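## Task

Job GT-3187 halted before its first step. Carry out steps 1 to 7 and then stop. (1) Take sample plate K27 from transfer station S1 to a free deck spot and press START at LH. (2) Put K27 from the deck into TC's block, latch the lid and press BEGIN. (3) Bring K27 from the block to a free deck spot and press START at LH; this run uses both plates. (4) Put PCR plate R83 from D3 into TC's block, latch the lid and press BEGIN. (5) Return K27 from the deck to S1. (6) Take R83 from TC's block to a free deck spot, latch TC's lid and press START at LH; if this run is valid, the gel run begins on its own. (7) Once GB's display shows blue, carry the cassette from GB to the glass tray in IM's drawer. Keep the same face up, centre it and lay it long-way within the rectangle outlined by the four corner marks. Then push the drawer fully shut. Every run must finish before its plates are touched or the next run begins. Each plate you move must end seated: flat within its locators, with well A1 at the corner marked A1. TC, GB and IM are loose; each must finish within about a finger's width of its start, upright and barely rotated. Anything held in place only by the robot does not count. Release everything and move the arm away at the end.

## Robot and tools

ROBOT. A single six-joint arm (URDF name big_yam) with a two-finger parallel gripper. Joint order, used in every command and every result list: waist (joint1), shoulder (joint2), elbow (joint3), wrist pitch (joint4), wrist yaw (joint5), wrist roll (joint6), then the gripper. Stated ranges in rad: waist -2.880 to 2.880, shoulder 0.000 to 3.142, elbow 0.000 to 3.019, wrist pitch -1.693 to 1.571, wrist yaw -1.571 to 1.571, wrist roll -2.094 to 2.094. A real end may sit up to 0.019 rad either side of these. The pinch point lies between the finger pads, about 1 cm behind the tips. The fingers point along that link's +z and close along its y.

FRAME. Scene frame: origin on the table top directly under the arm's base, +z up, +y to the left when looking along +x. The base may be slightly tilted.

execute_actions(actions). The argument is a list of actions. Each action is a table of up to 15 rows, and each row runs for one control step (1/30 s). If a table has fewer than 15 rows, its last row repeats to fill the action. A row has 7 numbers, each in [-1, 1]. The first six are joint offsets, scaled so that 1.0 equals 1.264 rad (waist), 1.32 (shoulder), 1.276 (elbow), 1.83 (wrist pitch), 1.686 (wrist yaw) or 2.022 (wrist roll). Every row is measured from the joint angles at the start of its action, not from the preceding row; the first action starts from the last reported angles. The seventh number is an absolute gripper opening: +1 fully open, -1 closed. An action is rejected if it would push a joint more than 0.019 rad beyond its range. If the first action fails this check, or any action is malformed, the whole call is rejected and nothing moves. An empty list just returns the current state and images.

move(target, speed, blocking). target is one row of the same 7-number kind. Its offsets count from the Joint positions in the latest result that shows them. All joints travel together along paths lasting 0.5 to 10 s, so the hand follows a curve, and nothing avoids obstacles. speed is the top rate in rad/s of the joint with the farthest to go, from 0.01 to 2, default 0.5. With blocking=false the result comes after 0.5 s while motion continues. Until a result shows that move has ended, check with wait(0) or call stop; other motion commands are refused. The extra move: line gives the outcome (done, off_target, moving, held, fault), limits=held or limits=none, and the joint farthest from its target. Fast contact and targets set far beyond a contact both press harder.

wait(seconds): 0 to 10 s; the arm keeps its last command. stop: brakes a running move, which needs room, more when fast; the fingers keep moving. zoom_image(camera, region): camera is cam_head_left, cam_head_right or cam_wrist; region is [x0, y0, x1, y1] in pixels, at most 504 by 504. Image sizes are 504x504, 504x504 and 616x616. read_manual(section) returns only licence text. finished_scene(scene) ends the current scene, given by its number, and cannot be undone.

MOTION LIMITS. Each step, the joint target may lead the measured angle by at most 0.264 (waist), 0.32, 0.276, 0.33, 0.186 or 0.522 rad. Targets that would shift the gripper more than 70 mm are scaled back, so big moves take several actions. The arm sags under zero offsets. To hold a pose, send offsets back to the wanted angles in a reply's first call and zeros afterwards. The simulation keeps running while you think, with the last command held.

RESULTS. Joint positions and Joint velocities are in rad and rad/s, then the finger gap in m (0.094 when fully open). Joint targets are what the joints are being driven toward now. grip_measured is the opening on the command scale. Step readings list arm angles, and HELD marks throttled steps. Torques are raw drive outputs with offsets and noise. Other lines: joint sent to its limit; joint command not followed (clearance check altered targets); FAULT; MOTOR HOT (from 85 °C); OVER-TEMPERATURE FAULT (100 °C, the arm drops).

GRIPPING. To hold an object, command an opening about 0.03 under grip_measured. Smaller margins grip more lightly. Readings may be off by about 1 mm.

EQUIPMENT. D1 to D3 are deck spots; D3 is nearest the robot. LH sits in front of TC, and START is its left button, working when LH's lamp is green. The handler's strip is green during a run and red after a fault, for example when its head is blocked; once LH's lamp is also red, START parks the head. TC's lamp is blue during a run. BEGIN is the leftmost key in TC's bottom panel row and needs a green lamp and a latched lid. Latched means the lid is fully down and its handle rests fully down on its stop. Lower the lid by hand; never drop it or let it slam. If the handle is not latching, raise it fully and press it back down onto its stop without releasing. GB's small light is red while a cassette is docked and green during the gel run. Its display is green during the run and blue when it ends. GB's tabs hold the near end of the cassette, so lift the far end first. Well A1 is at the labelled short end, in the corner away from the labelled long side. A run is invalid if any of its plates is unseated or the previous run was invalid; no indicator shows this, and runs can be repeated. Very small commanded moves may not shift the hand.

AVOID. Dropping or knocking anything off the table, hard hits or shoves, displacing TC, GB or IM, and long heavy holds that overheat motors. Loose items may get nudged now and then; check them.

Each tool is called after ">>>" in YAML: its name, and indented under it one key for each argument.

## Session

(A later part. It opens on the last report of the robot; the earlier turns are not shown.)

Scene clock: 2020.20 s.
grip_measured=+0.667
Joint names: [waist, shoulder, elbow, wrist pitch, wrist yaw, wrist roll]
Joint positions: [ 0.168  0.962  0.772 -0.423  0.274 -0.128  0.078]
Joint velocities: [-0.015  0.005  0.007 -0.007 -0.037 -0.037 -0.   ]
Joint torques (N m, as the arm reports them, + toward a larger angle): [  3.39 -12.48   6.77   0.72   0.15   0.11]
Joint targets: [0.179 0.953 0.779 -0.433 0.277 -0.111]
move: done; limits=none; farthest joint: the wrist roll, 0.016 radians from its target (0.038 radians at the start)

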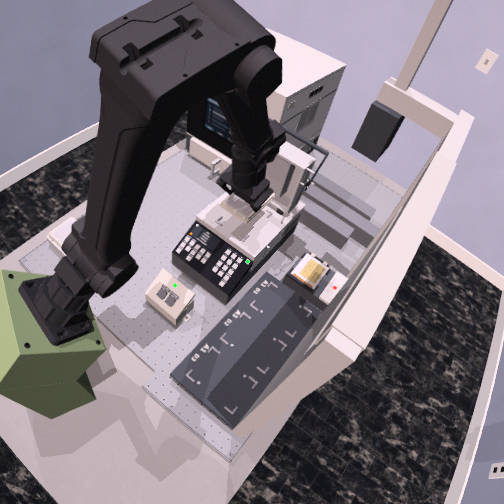

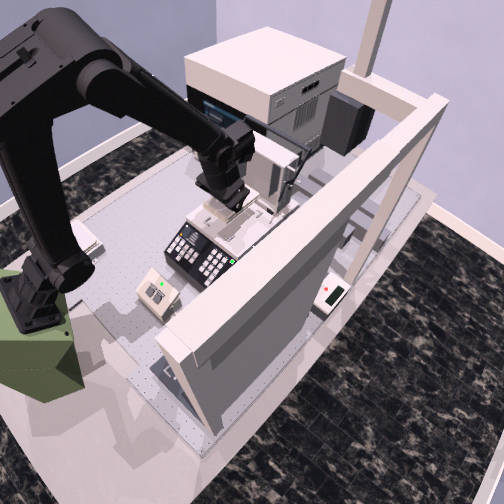

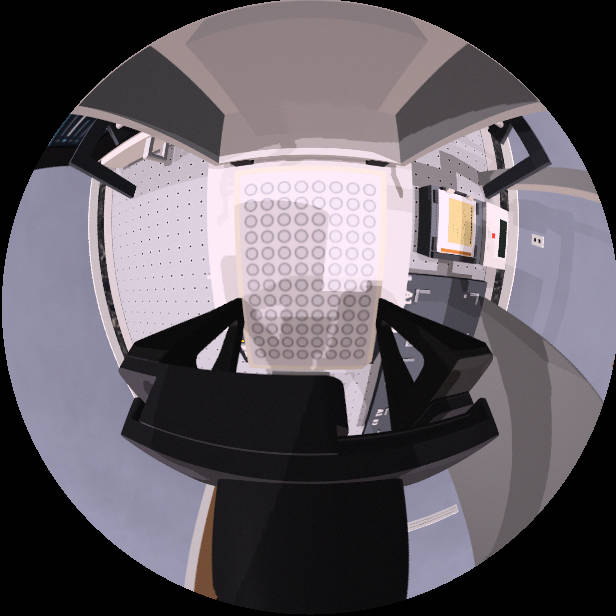

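>>> move:
  target: [-0.309, -0.129, -0.0956, -0.058, -0.085, 0.286, 0.635]
  speed: 0.4

>>> move:
  target: [-0.318, 0.164, -0.127, 0.176, -0.0854, 0.2715, 0.635]
  speed: 0.4

Scene clock: 2025.43 s.
grip_measured=+0.667
Joint names: [waist, shoulder, elbow, wrist pitch, wrist yaw, wrist roll]
Joint positions: [-0.216  0.805  0.656 -0.519  0.133  0.434  0.078]
Joint velocities: [-0.005 -0.005  0.022  0.002 -0.066 -0.022 -0.   ]
Joint torques (N m, as the arm reports them, + toward a larger angle): [ -0.63 -11.3    5.83   0.57   0.1    0.09]
Joint targets: [-0.222 0.792 0.650 -0.529 0.130 0.451]
move: done; limits=none; farthest joint: the wrist roll, 0.016 radians from its target (0.577 radians at the start)

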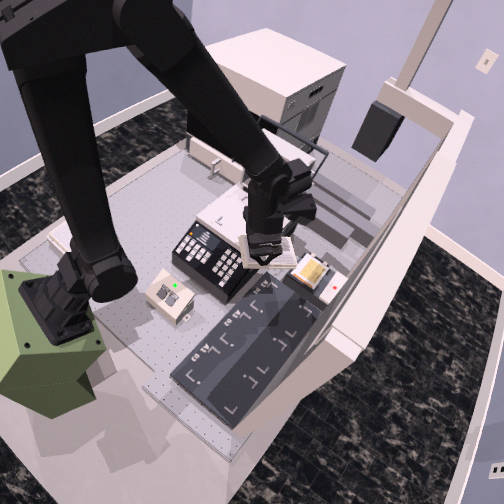

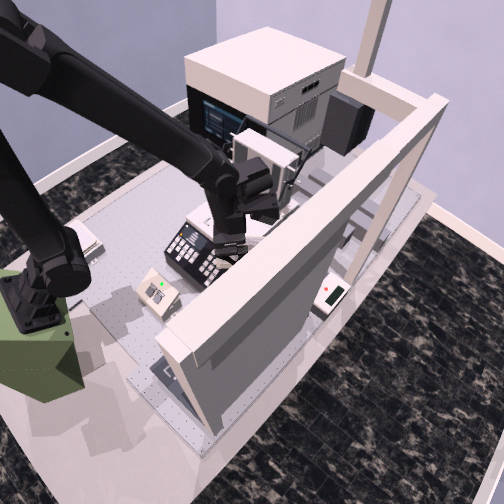

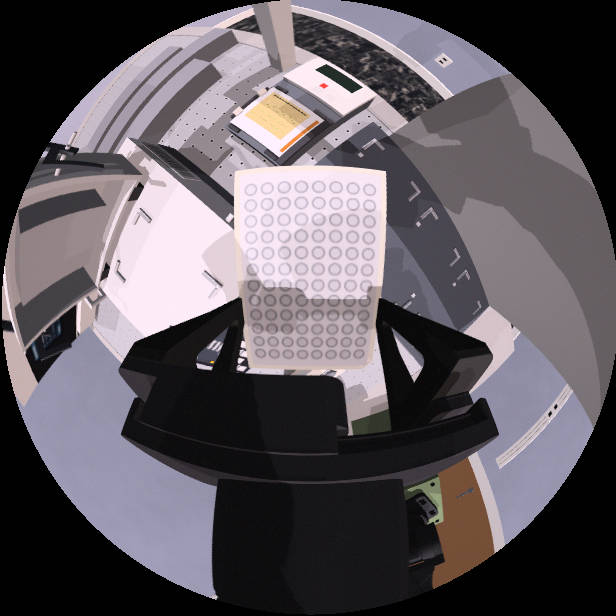

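Scene clock: 2027.53 s.
grip_measured=+0.667
Joint names: [waist, shoulder, elbow, wrist pitch, wrist yaw, wrist roll]
Joint positions: [-0.612  1.007  0.497 -0.21  -0.007  0.967  0.078]
Joint velocities: [-0.015 -0.015  0.002  0.002  0.007 -0.037 -0.   ]
Joint torques (N m, as the arm reports them, + toward a larger angle): [-1.95 -8.58  3.06  1.39  0.22  0.08]
Joint targets: [-0.618 1.021 0.494 -0.197 -0.010 0.983]
move: done; limits=none; farthest joint: the wrist roll, 0.016 radians from its target (0.549 radians at the start)

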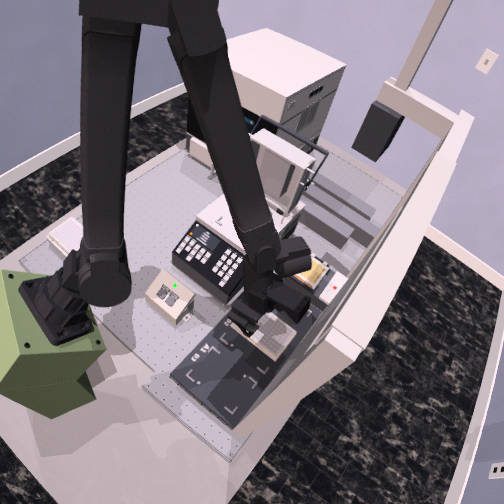

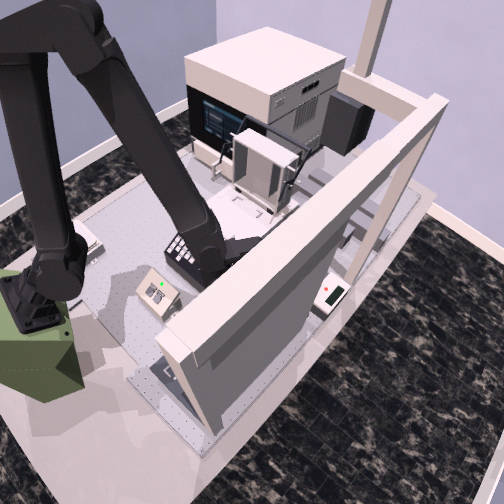

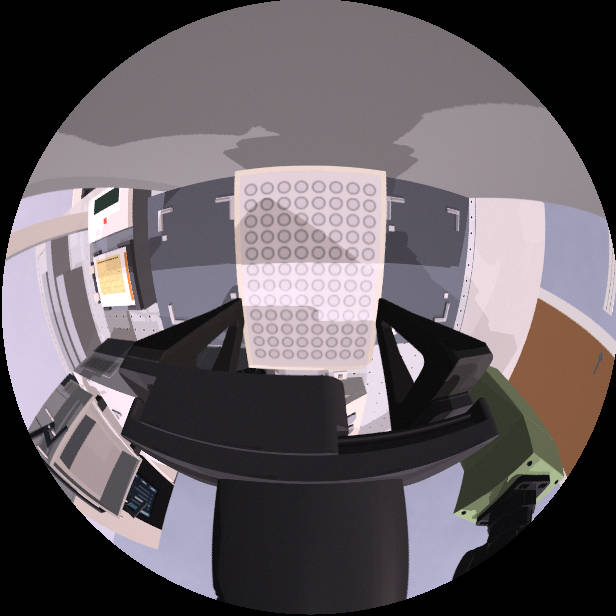

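>>> move:
  target: [0.0506, 0.227, -0.009, 0.177, 0.022, 0.0208, 0.635]
  speed: 0.25

>>> zoom_image:
  camera: "cam_wrist"
  region: [160, 110, 460, 410]

Scene clock: 2034.47 s.
grip_measured=+0.667
Joint names: [waist, shoulder, elbow, wrist pitch, wrist yaw, wrist roll]
Joint positions: [-0.559  1.292  0.49   0.101  0.026  0.993  0.078]
Joint velocities: [-0.005 -0.005 -0.002 -0.002  0.007 -0.037  0.   ]
Joint torques (N m, as the arm reports them, + toward a larger angle): [ -0.46 -10.32   0.41   1.35   0.38   0.11]
Joint targets: [-0.548 1.306 0.486 0.114 0.030 1.009]
move: done; limits=none; farthest joint: the wrist roll, 0.016 radians from its target (0.042 radians at the start)

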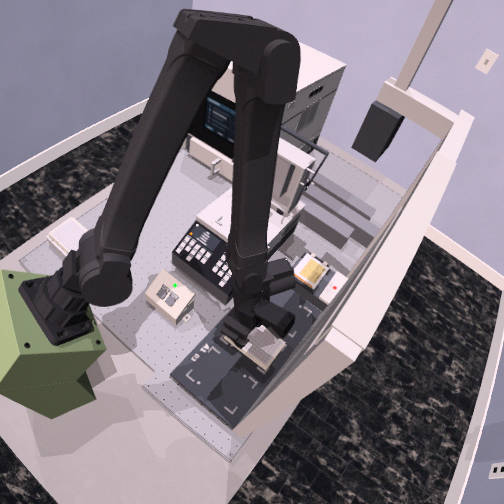

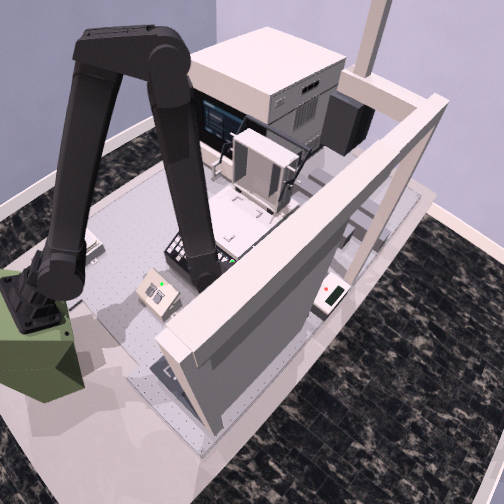

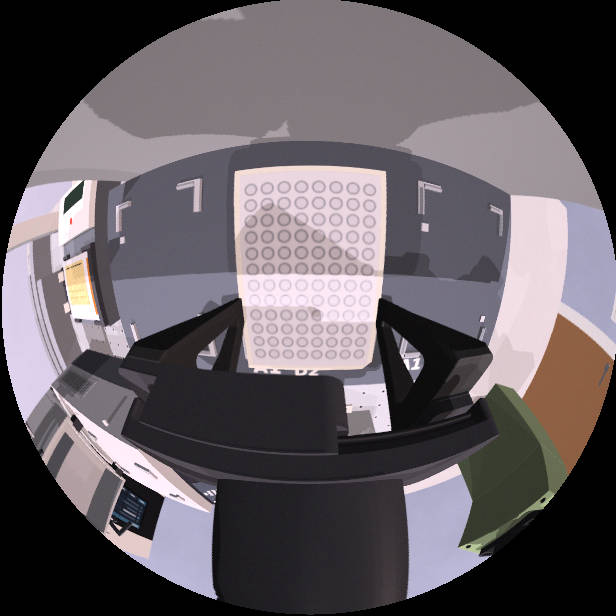

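Region (160, 110, 460, 410) of cam_wrist's 616x616 image, scaled by 1.680, with more detail than that image has.

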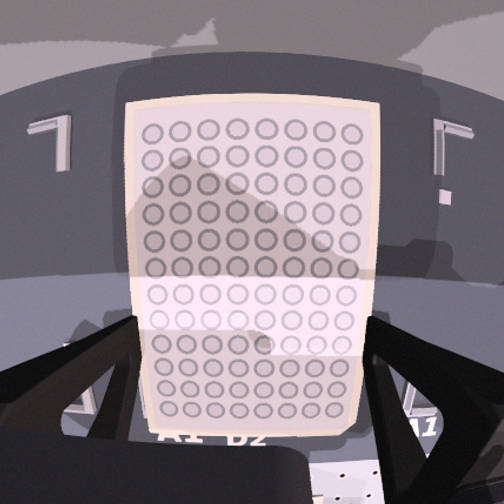

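>>> move:
  target: [0.0162, 0.036, 0.004, 0.0268, 0.006, 0.01, 0.635]
  speed: 0.05

>>> zoom_image:
  camera: "cam_wrist"
  region: [160, 110, 460, 410]

Scene clock: 2043.23 s.
grip_measured=+0.667
Joint names: [waist, shoulder, elbow, wrist pitch, wrist yaw, wrist roll]
Joint positions: [-0.55   1.32   0.49   0.138  0.033  0.996  0.078]
Joint velocities: [-0.015  0.005 -0.027 -0.002 -0.066 -0.051 -0.001]
Joint torques (N m, as the arm reports them, + toward a larger angle): [-1.22 -9.34  1.01  1.49  0.39  0.09]
Joint targets: [-0.538 1.340 0.495 0.151 0.036 1.013]
move: done; limits=none; farthest joint: the shoulder, 0.019 radians from its target (0.047 radians at the start)

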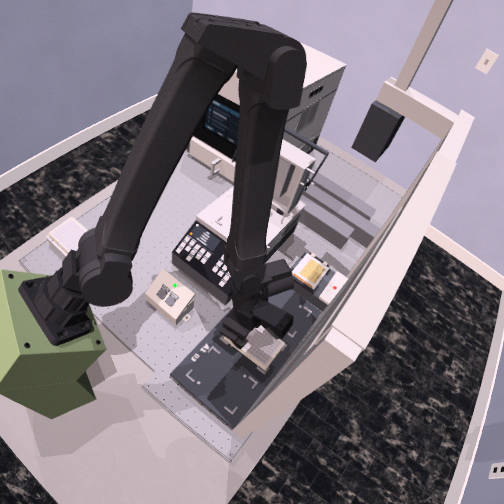

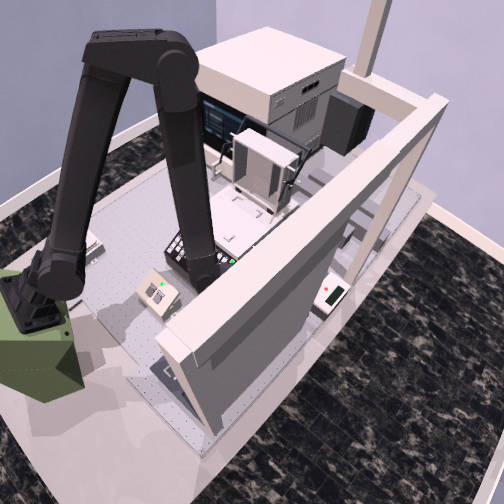

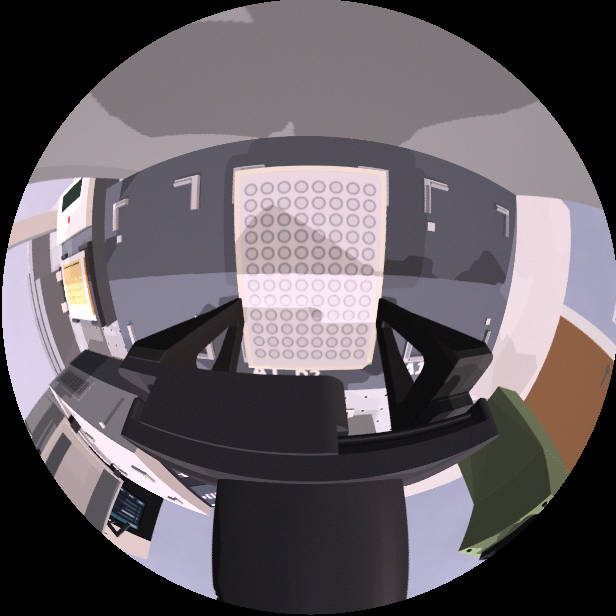

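Region (160, 110, 460, 410) of cam_wrist's 616x616 image, scaled by 1.680, with more detail than that image has.

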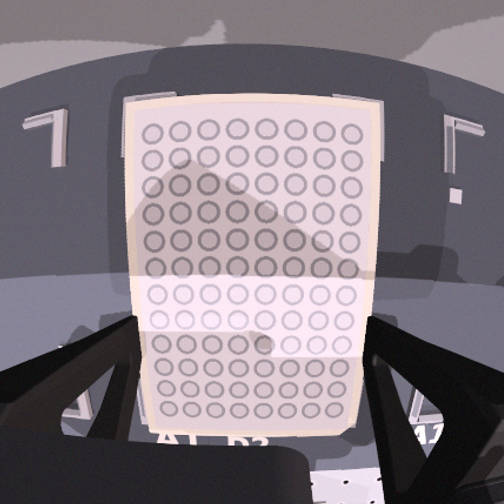

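>>> move:
  target: [0.009, 0.012, 0.004, 0.006, 0.002, 0.0138, 0.635]
  speed: 0.03

>>> zoom_image:
  camera: "cam_wrist"
  region: [160, 110, 460, 410]

Scene clock: 2051.20 s.
grip_measured=+0.667
Joint names: [waist, shoulder, elbow, wrist pitch, wrist yaw, wrist roll]
Joint positions: [-0.55   1.32   0.49   0.138  0.033  1.008  0.078]
Joint velocities: [-0.005 -0.005 -0.017 -0.012  0.007 -0.081  0.002]
Joint torques (N m, as the arm reports them, + toward a larger angle): [-1.17 -9.47  0.86  1.29  0.44  0.09]
Joint targets: [-0.539 1.336 0.495 0.149 0.036 1.024]
move: done; limits=none; farthest joint: the shoulder, 0.016 radians from its target (0.016 radians at the start)

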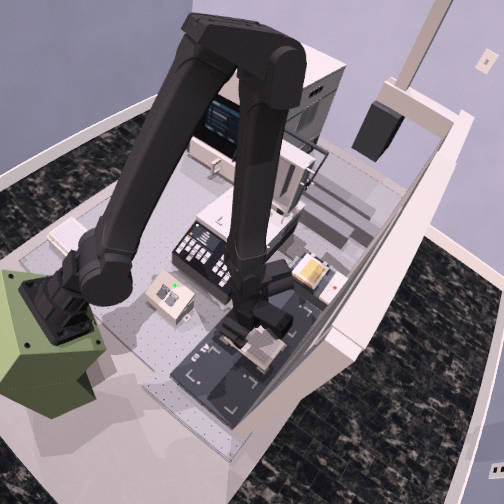

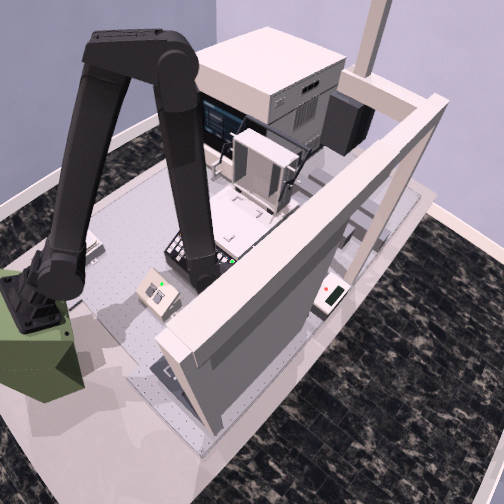

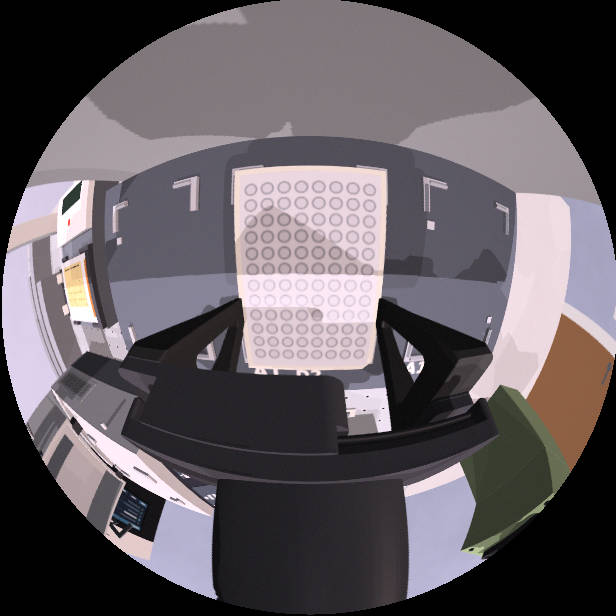

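Region (160, 110, 460, 410) of cam_wrist's 616x616 image, scaled by 1.680, with more detail than that image has.

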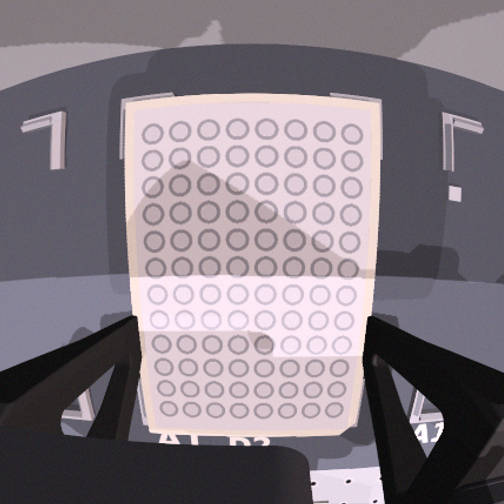

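>>> move:
  target: [0.0125, 0.0285, 0.004, 0.0175, 0.004, 0.009, 0.635]
  speed: 0.03

>>> zoom_image:
  camera: "cam_wrist"
  region: [160, 110, 460, 410]

Scene clock: 2055.77 s.
grip_measured=+0.667
Joint names: [waist, shoulder, elbow, wrist pitch, wrist yaw, wrist roll]
Joint positions: [-0.546  1.337  0.49   0.158  0.036  1.01   0.078]
Joint velocities: [-0.005  0.005 -0.012  0.007  0.037  0.081 -0.001]
Joint torques (N m, as the arm reports them, + toward a larger angle): [-1.01 -9.15  0.64  1.44  0.38  0.1 ]
Joint targets: [-0.534 1.358 0.495 0.170 0.040 1.026]
move: off_target; limits=none; farthest joint: the shoulder, 0.021 radians from its target (0.037 radians at the start)

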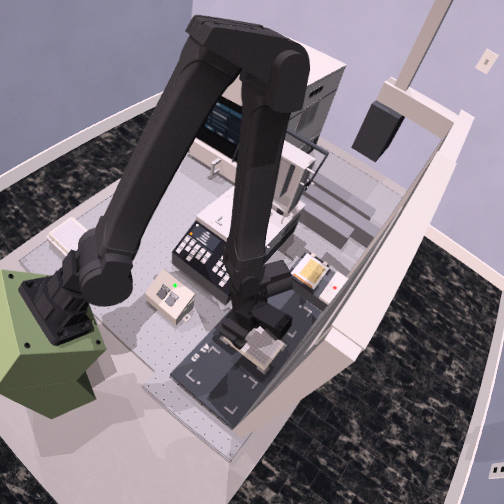

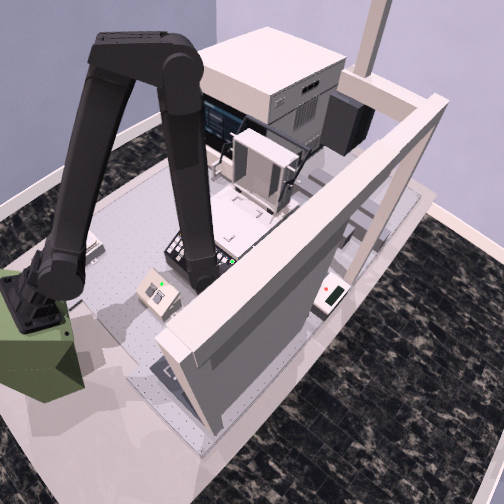

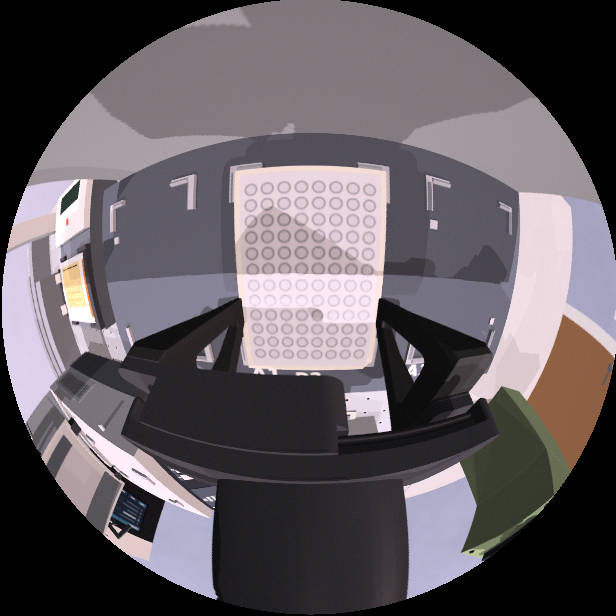

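Region (160, 110, 460, 410) of cam_wrist's 616x616 image, scaled by 1.680, with more detail than that image has.

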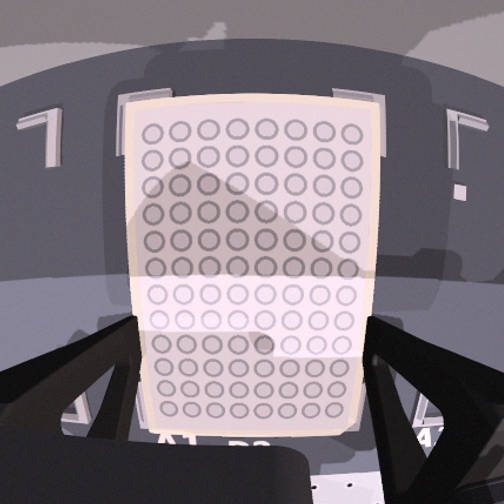

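>>> move:
  target: [0.0105, 0.0215, 0.004, 0.01, 0.003, 0.008, 0.635]
  speed: 0.02

>>> zoom_image:
  camera: "cam_wrist"
  region: [190, 130, 430, 370]

Scene clock: 2060.03 s.
grip_measured=+0.667
Joint names: [waist, shoulder, elbow, wrist pitch, wrist yaw, wrist roll]
Joint positions: [-0.544  1.343  0.49   0.165  0.038  1.011  0.078]
Joint velocities: [-0.015 -0.015 -0.002 -0.012  0.007 -0.081  0.   ]
Joint torques (N m, as the arm reports them, + toward a larger angle): [-0.57 -9.27  0.6   1.43  0.37  0.08]
Joint targets: [-0.532 1.366 0.495 0.176 0.041 1.026]
move: off_target; limits=none; farthest joint: the shoulder, 0.022 radians from its target (0.028 radians at the start)

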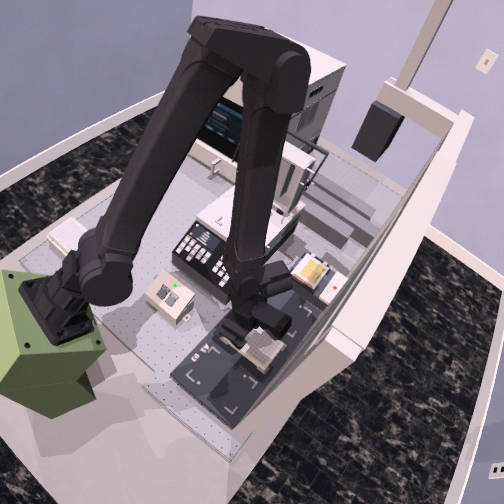

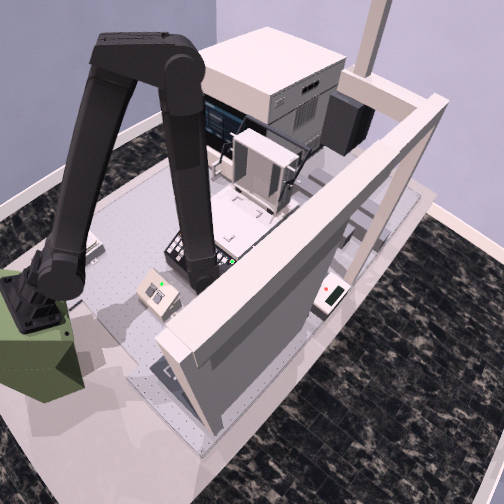

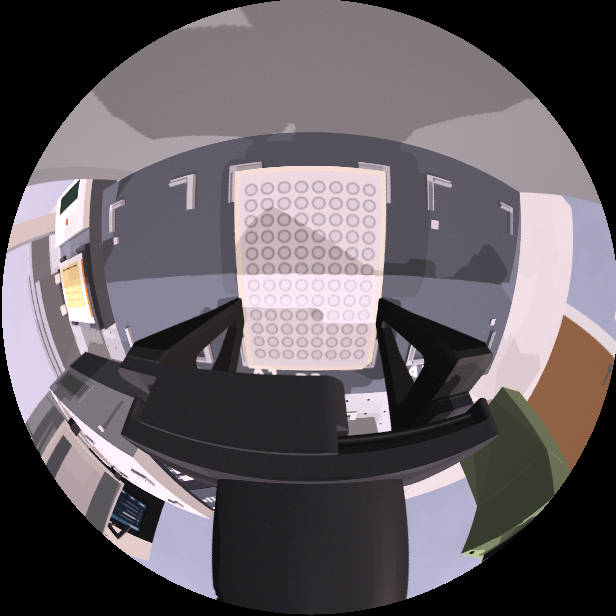

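Region (190, 130, 430, 370) of cam_wrist's 616x616 image, scaled by 2.100, with more detail than that image has.

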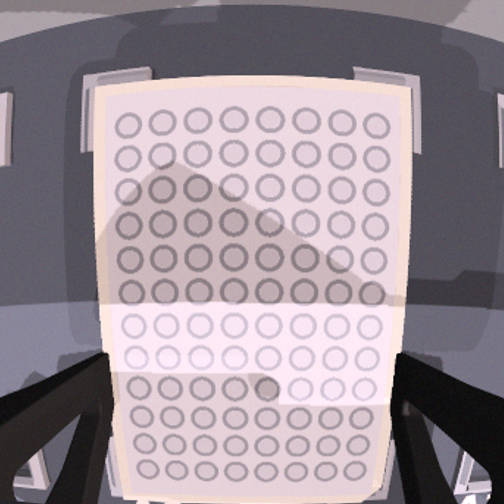

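>>> move:
  target: [0.0, 0.006, 0.004, 0.0, 0.0, 0.0, 1]
  speed: 0.02

>>> zoom_image:
  camera: "cam_wrist"
  region: [160, 110, 460, 410]

Scene clock: 2062.63 s.
grip_measured=+1.000
Joint names: [waist, shoulder, elbow, wrist pitch, wrist yaw, wrist roll]
Joint positions: [-0.544  1.343  0.49   0.165  0.038  1.011  0.094]
Joint velocities: [ 0.005 -0.005 -0.012  0.012  0.007 -0.081  0.   ]
Joint torques (N m, as the arm reports them, + toward a larger angle): [ -1.92 -10.17   0.7    0.89   0.27  -0.09]
Joint targets: [-0.544 1.351 0.495 0.165 0.038 1.011]
move: done; limits=none; farthest joint: the shoulder, 0.008 radians from its target (0.008 radians at the start)

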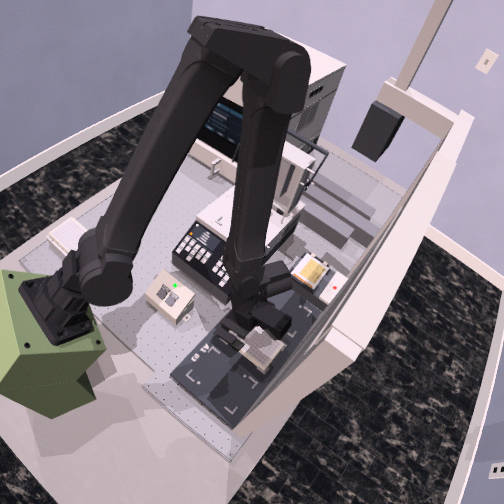

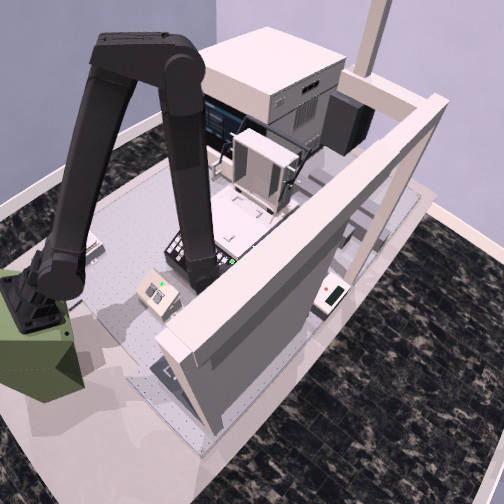

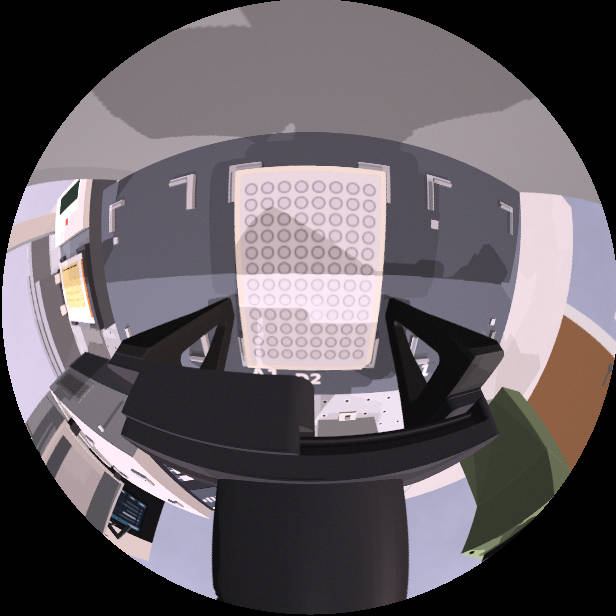

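Region (160, 110, 460, 410) of cam_wrist's 616x616 image, scaled by 1.680, with more detail than that image has.

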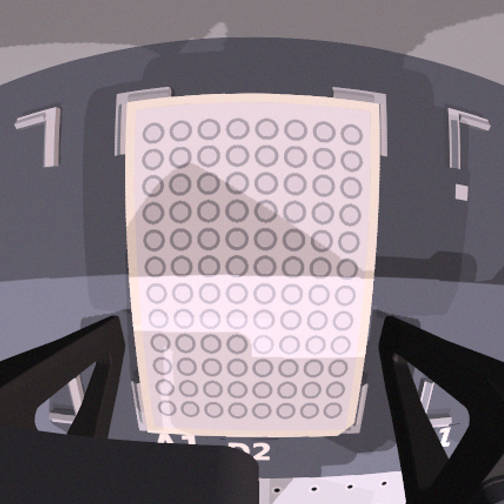

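>>> move:
  target: [-0.053, -0.266, 0.008, -0.211, -0.028, -0.029, 1]
  speed: 0.3

>>> zoom_image:
  camera: "cam_wrist"
  region: [200, 150, 420, 370]

Scene clock: 2067.03 s.
grip_measured=+1.000
Joint names: [waist, shoulder, elbow, wrist pitch, wrist yaw, wrist roll]
Joint positions: [-0.601  0.998  0.49  -0.211 -0.006  0.969  0.094]
Joint velocities: [-0.005 -0.024  0.012  0.022 -0.007 -0.007  0.   ]
Joint torques (N m, as the arm reports them, + toward a larger angle): [ -2.27 -10.34   4.27   0.52   0.15  -0.27]
Joint targets: [-0.611 0.992 0.500 -0.221 -0.009 0.952]
move: done; limits=none; farthest joint: the wrist roll, 0.016 radians from its target (0.059 radians at the start)

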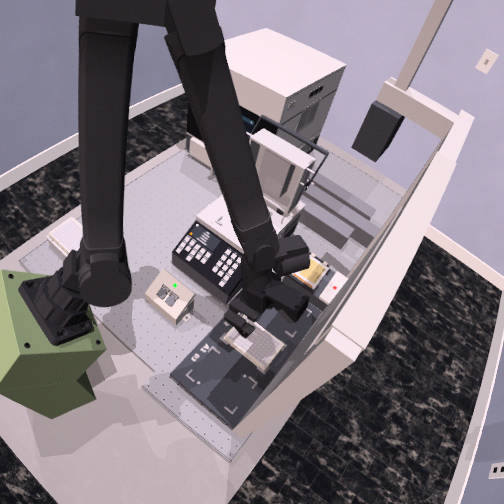

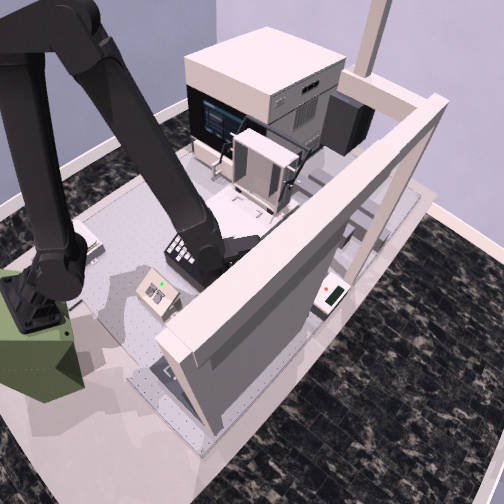

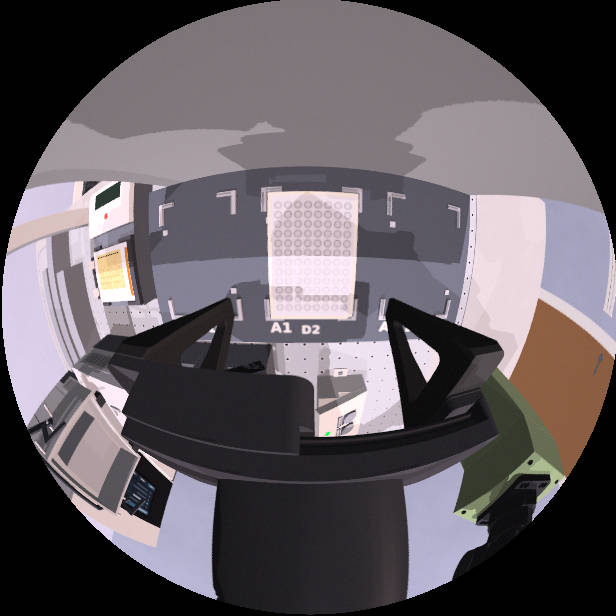

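Region (200, 150, 420, 370) of cam_wrist's 616x616 image, scaled by 2.291, with more detail than that image has.

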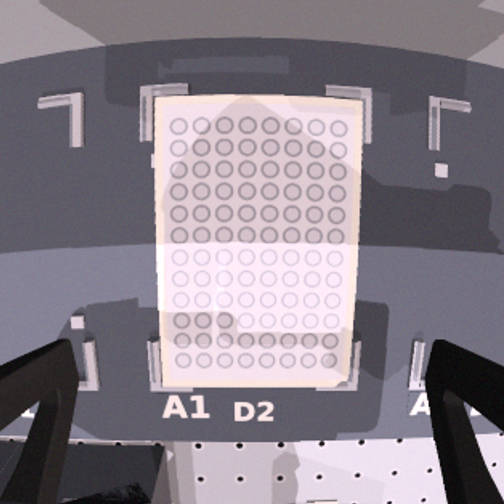

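>>> move:
  target: [0.3165, -0.156, 0.15, -0.174, 0.085, 0.1, -0.3]
  speed: 0.5

>>> move:
  target: [0.4636, -0.063, 0.225, -0.177, 0.18, 0.1, -0.3]
  speed: 0.5

Scene clock: 2075.07 s.
grip_measured=-0.299
Joint names: [waist, shoulder, elbow, wrist pitch, wrist yaw, wrist roll]
Joint positions: [-0.205  0.797  0.651 -0.518  0.134  1.154  0.033]
Joint velocities: [-0.005 -0.015  0.012 -0.007 -0.037 -0.051  0.001]
Joint torques (N m, as the arm reports them, + toward a larger angle): [  0.09 -10.68   8.5    0.55   0.3    0.08]
Joint targets: [-0.201 0.792 0.681 -0.529 0.137 1.171]
move: off_target; limits=none; farthest joint: the elbow, 0.030 radians from its target (0.191 radians at the start)

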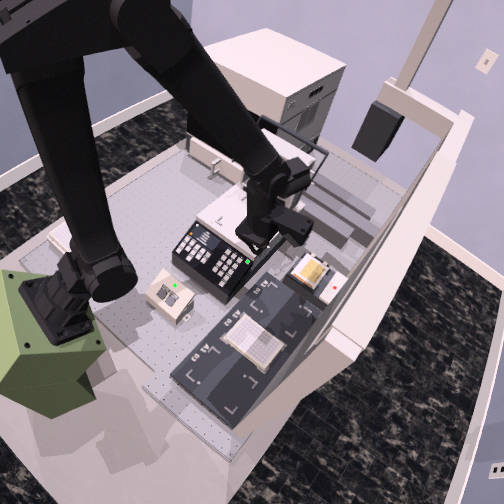

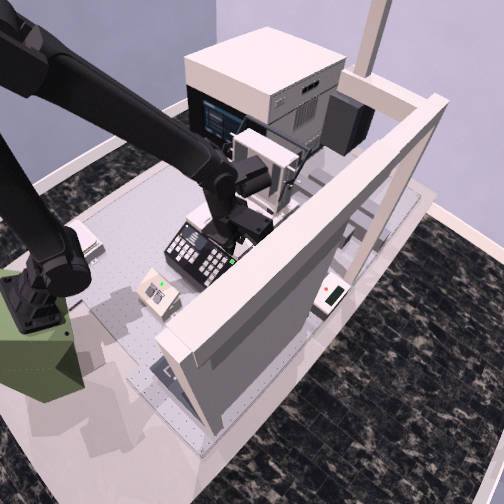

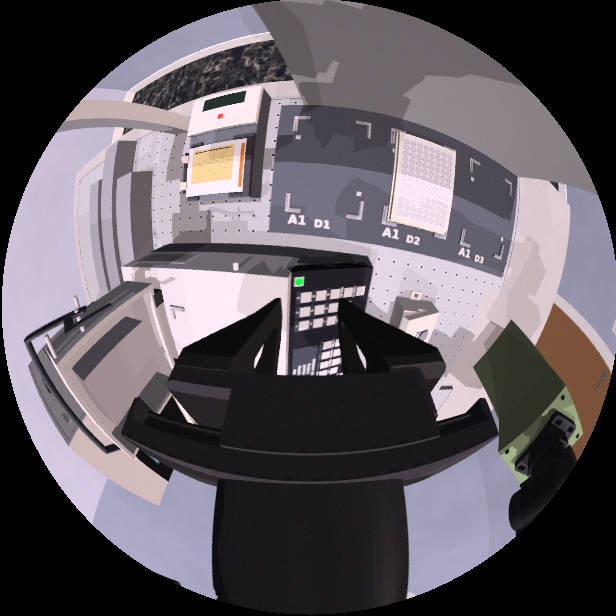

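Scene clock: 2076.90 s.
grip_measured=-0.299
Joint names: [waist, shoulder, elbow, wrist pitch, wrist yaw, wrist roll]
Joint positions: [ 0.377  0.721  0.899 -0.832  0.435  1.34   0.033]
Joint velocities: [-0.005 -0.015  0.007  0.012 -0.051 -0.081 -0.001]
Joint torques (N m, as the arm reports them, + toward a larger angle): [ 1.05 -9.24 11.43  0.57  0.23  0.08]
Joint targets: [0.381 0.714 0.939 -0.842 0.438 1.357]
move: off_target; limits=none; farthest joint: the elbow, 0.039 radians from its target (0.287 radians at the start)

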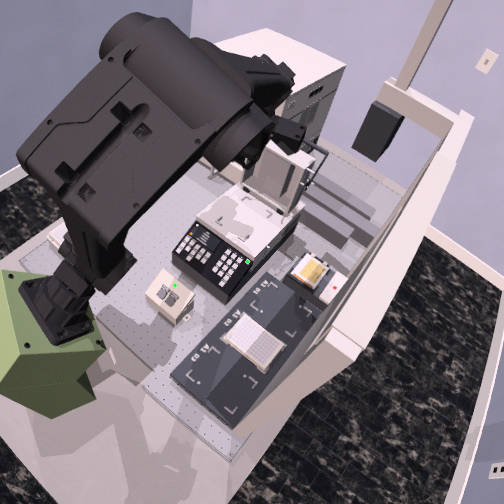

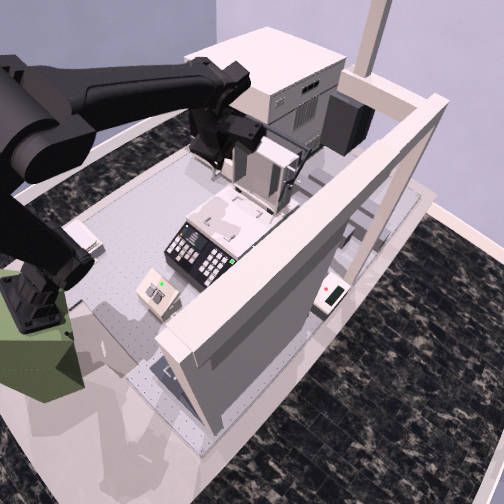

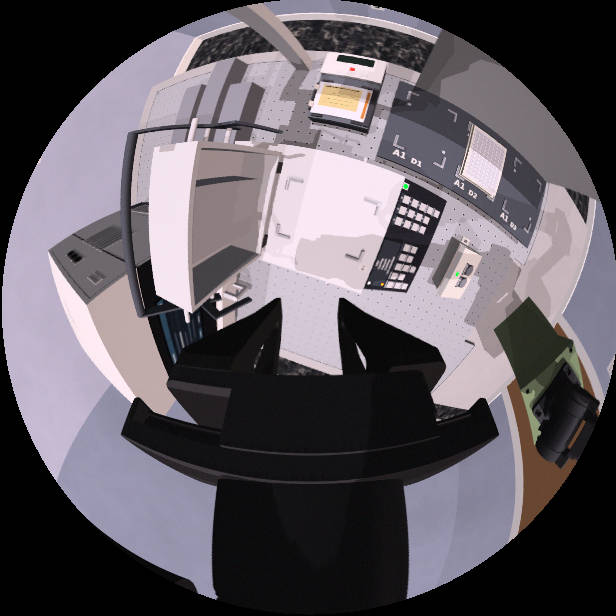

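>>> move:
  target: [-0.029, 0.183, 0.35, -0.097, -0.016, 0.062, -0.3]
  speed: 0.5

>>> move:
  target: [-0.032, 0.212, 0.272, -0.073, -0.012, 0.064, -0.3]
  speed: 0.4

Scene clock: 2082.03 s.
grip_measured=-0.299
Joint names: [waist, shoulder, elbow, wrist pitch, wrist yaw, wrist roll]
Joint positions: [ 0.353  0.943  1.302 -0.999  0.411  1.449  0.033]
Joint velocities: [-0.015  0.005 -0.002  0.002  0.037 -0.051  0.   ]
Joint torques (N m, as the arm reports them, + toward a larger angle): [  1.05 -11.96  12.23   0.72   0.03   0.05]
Joint targets: [0.341 0.962 1.345 -1.009 0.408 1.466]
move: off_target; limits=none; farthest joint: the elbow, 0.044 radians from its target (0.447 radians at the start)

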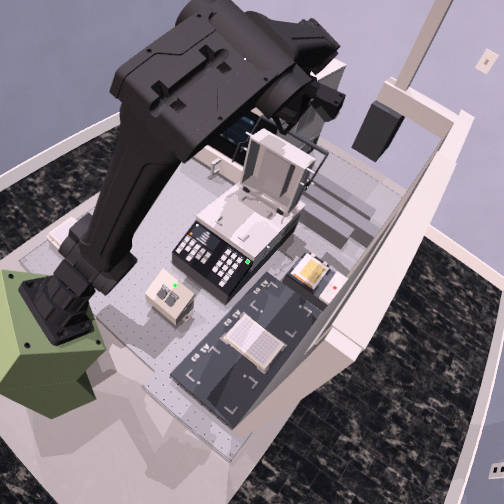

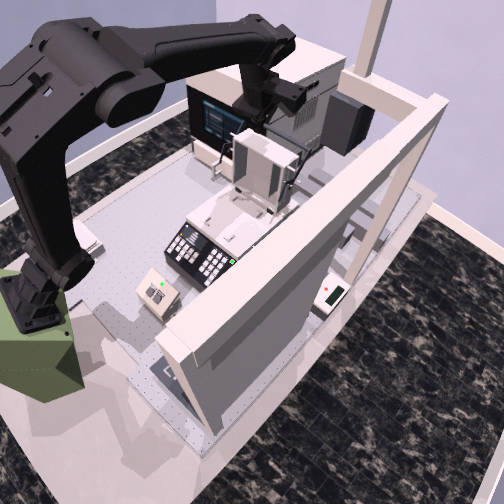

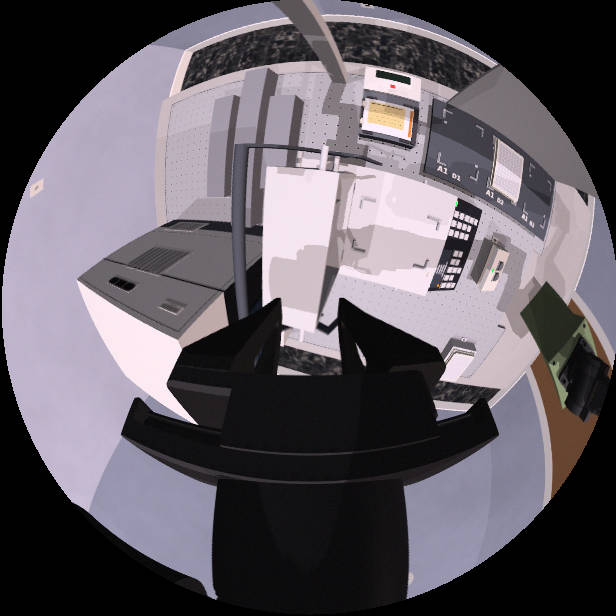

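Scene clock: 2083.50 s.
grip_measured=-0.299
Joint names: [waist, shoulder, elbow, wrist pitch, wrist yaw, wrist roll]
Joint positions: [ 0.326  1.203  1.601 -1.122  0.394  1.562  0.033]
Joint velocities: [ 0.005 -0.015  0.002 -0.002 -0.022 -0.051  0.001]
Joint torques (N m, as the arm reports them, + toward a larger angle): [  2.72 -15.6   12.39   0.52   0.04   0.07]
Joint targets: [0.313 1.223 1.649 -1.132 0.391 1.579]
move: off_target; limits=none; farthest joint: the elbow, 0.048 radians from its target (0.347 radians at the start)

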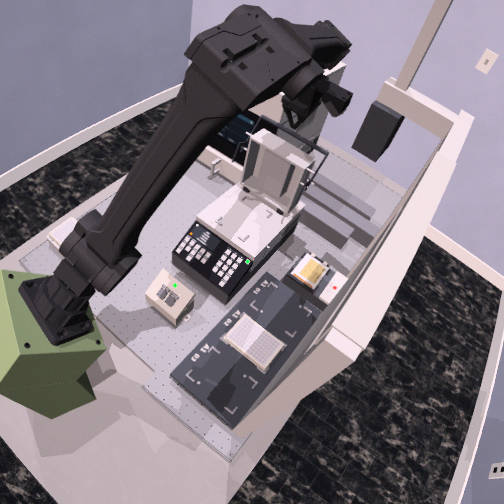

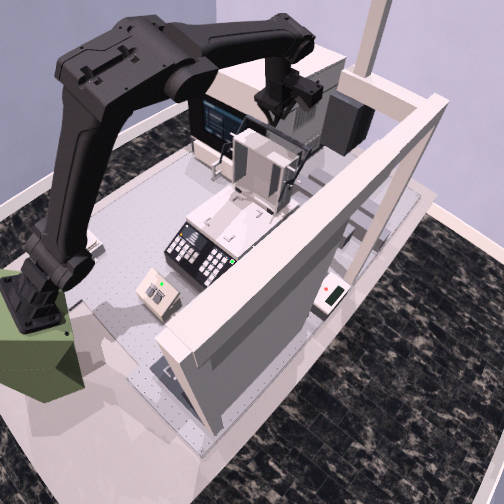

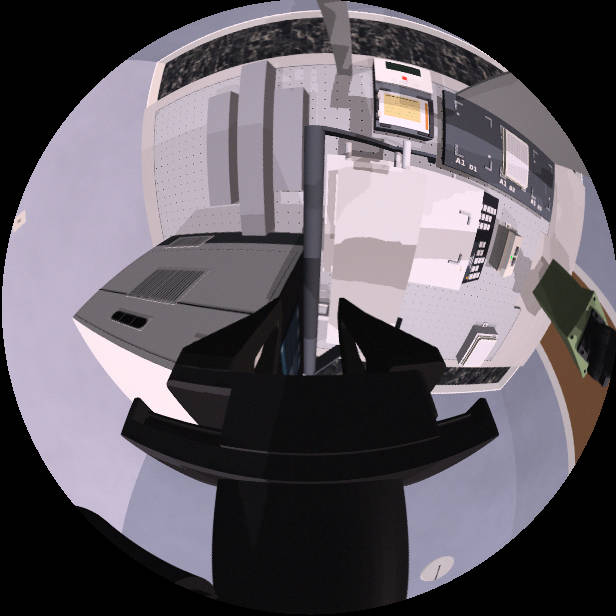

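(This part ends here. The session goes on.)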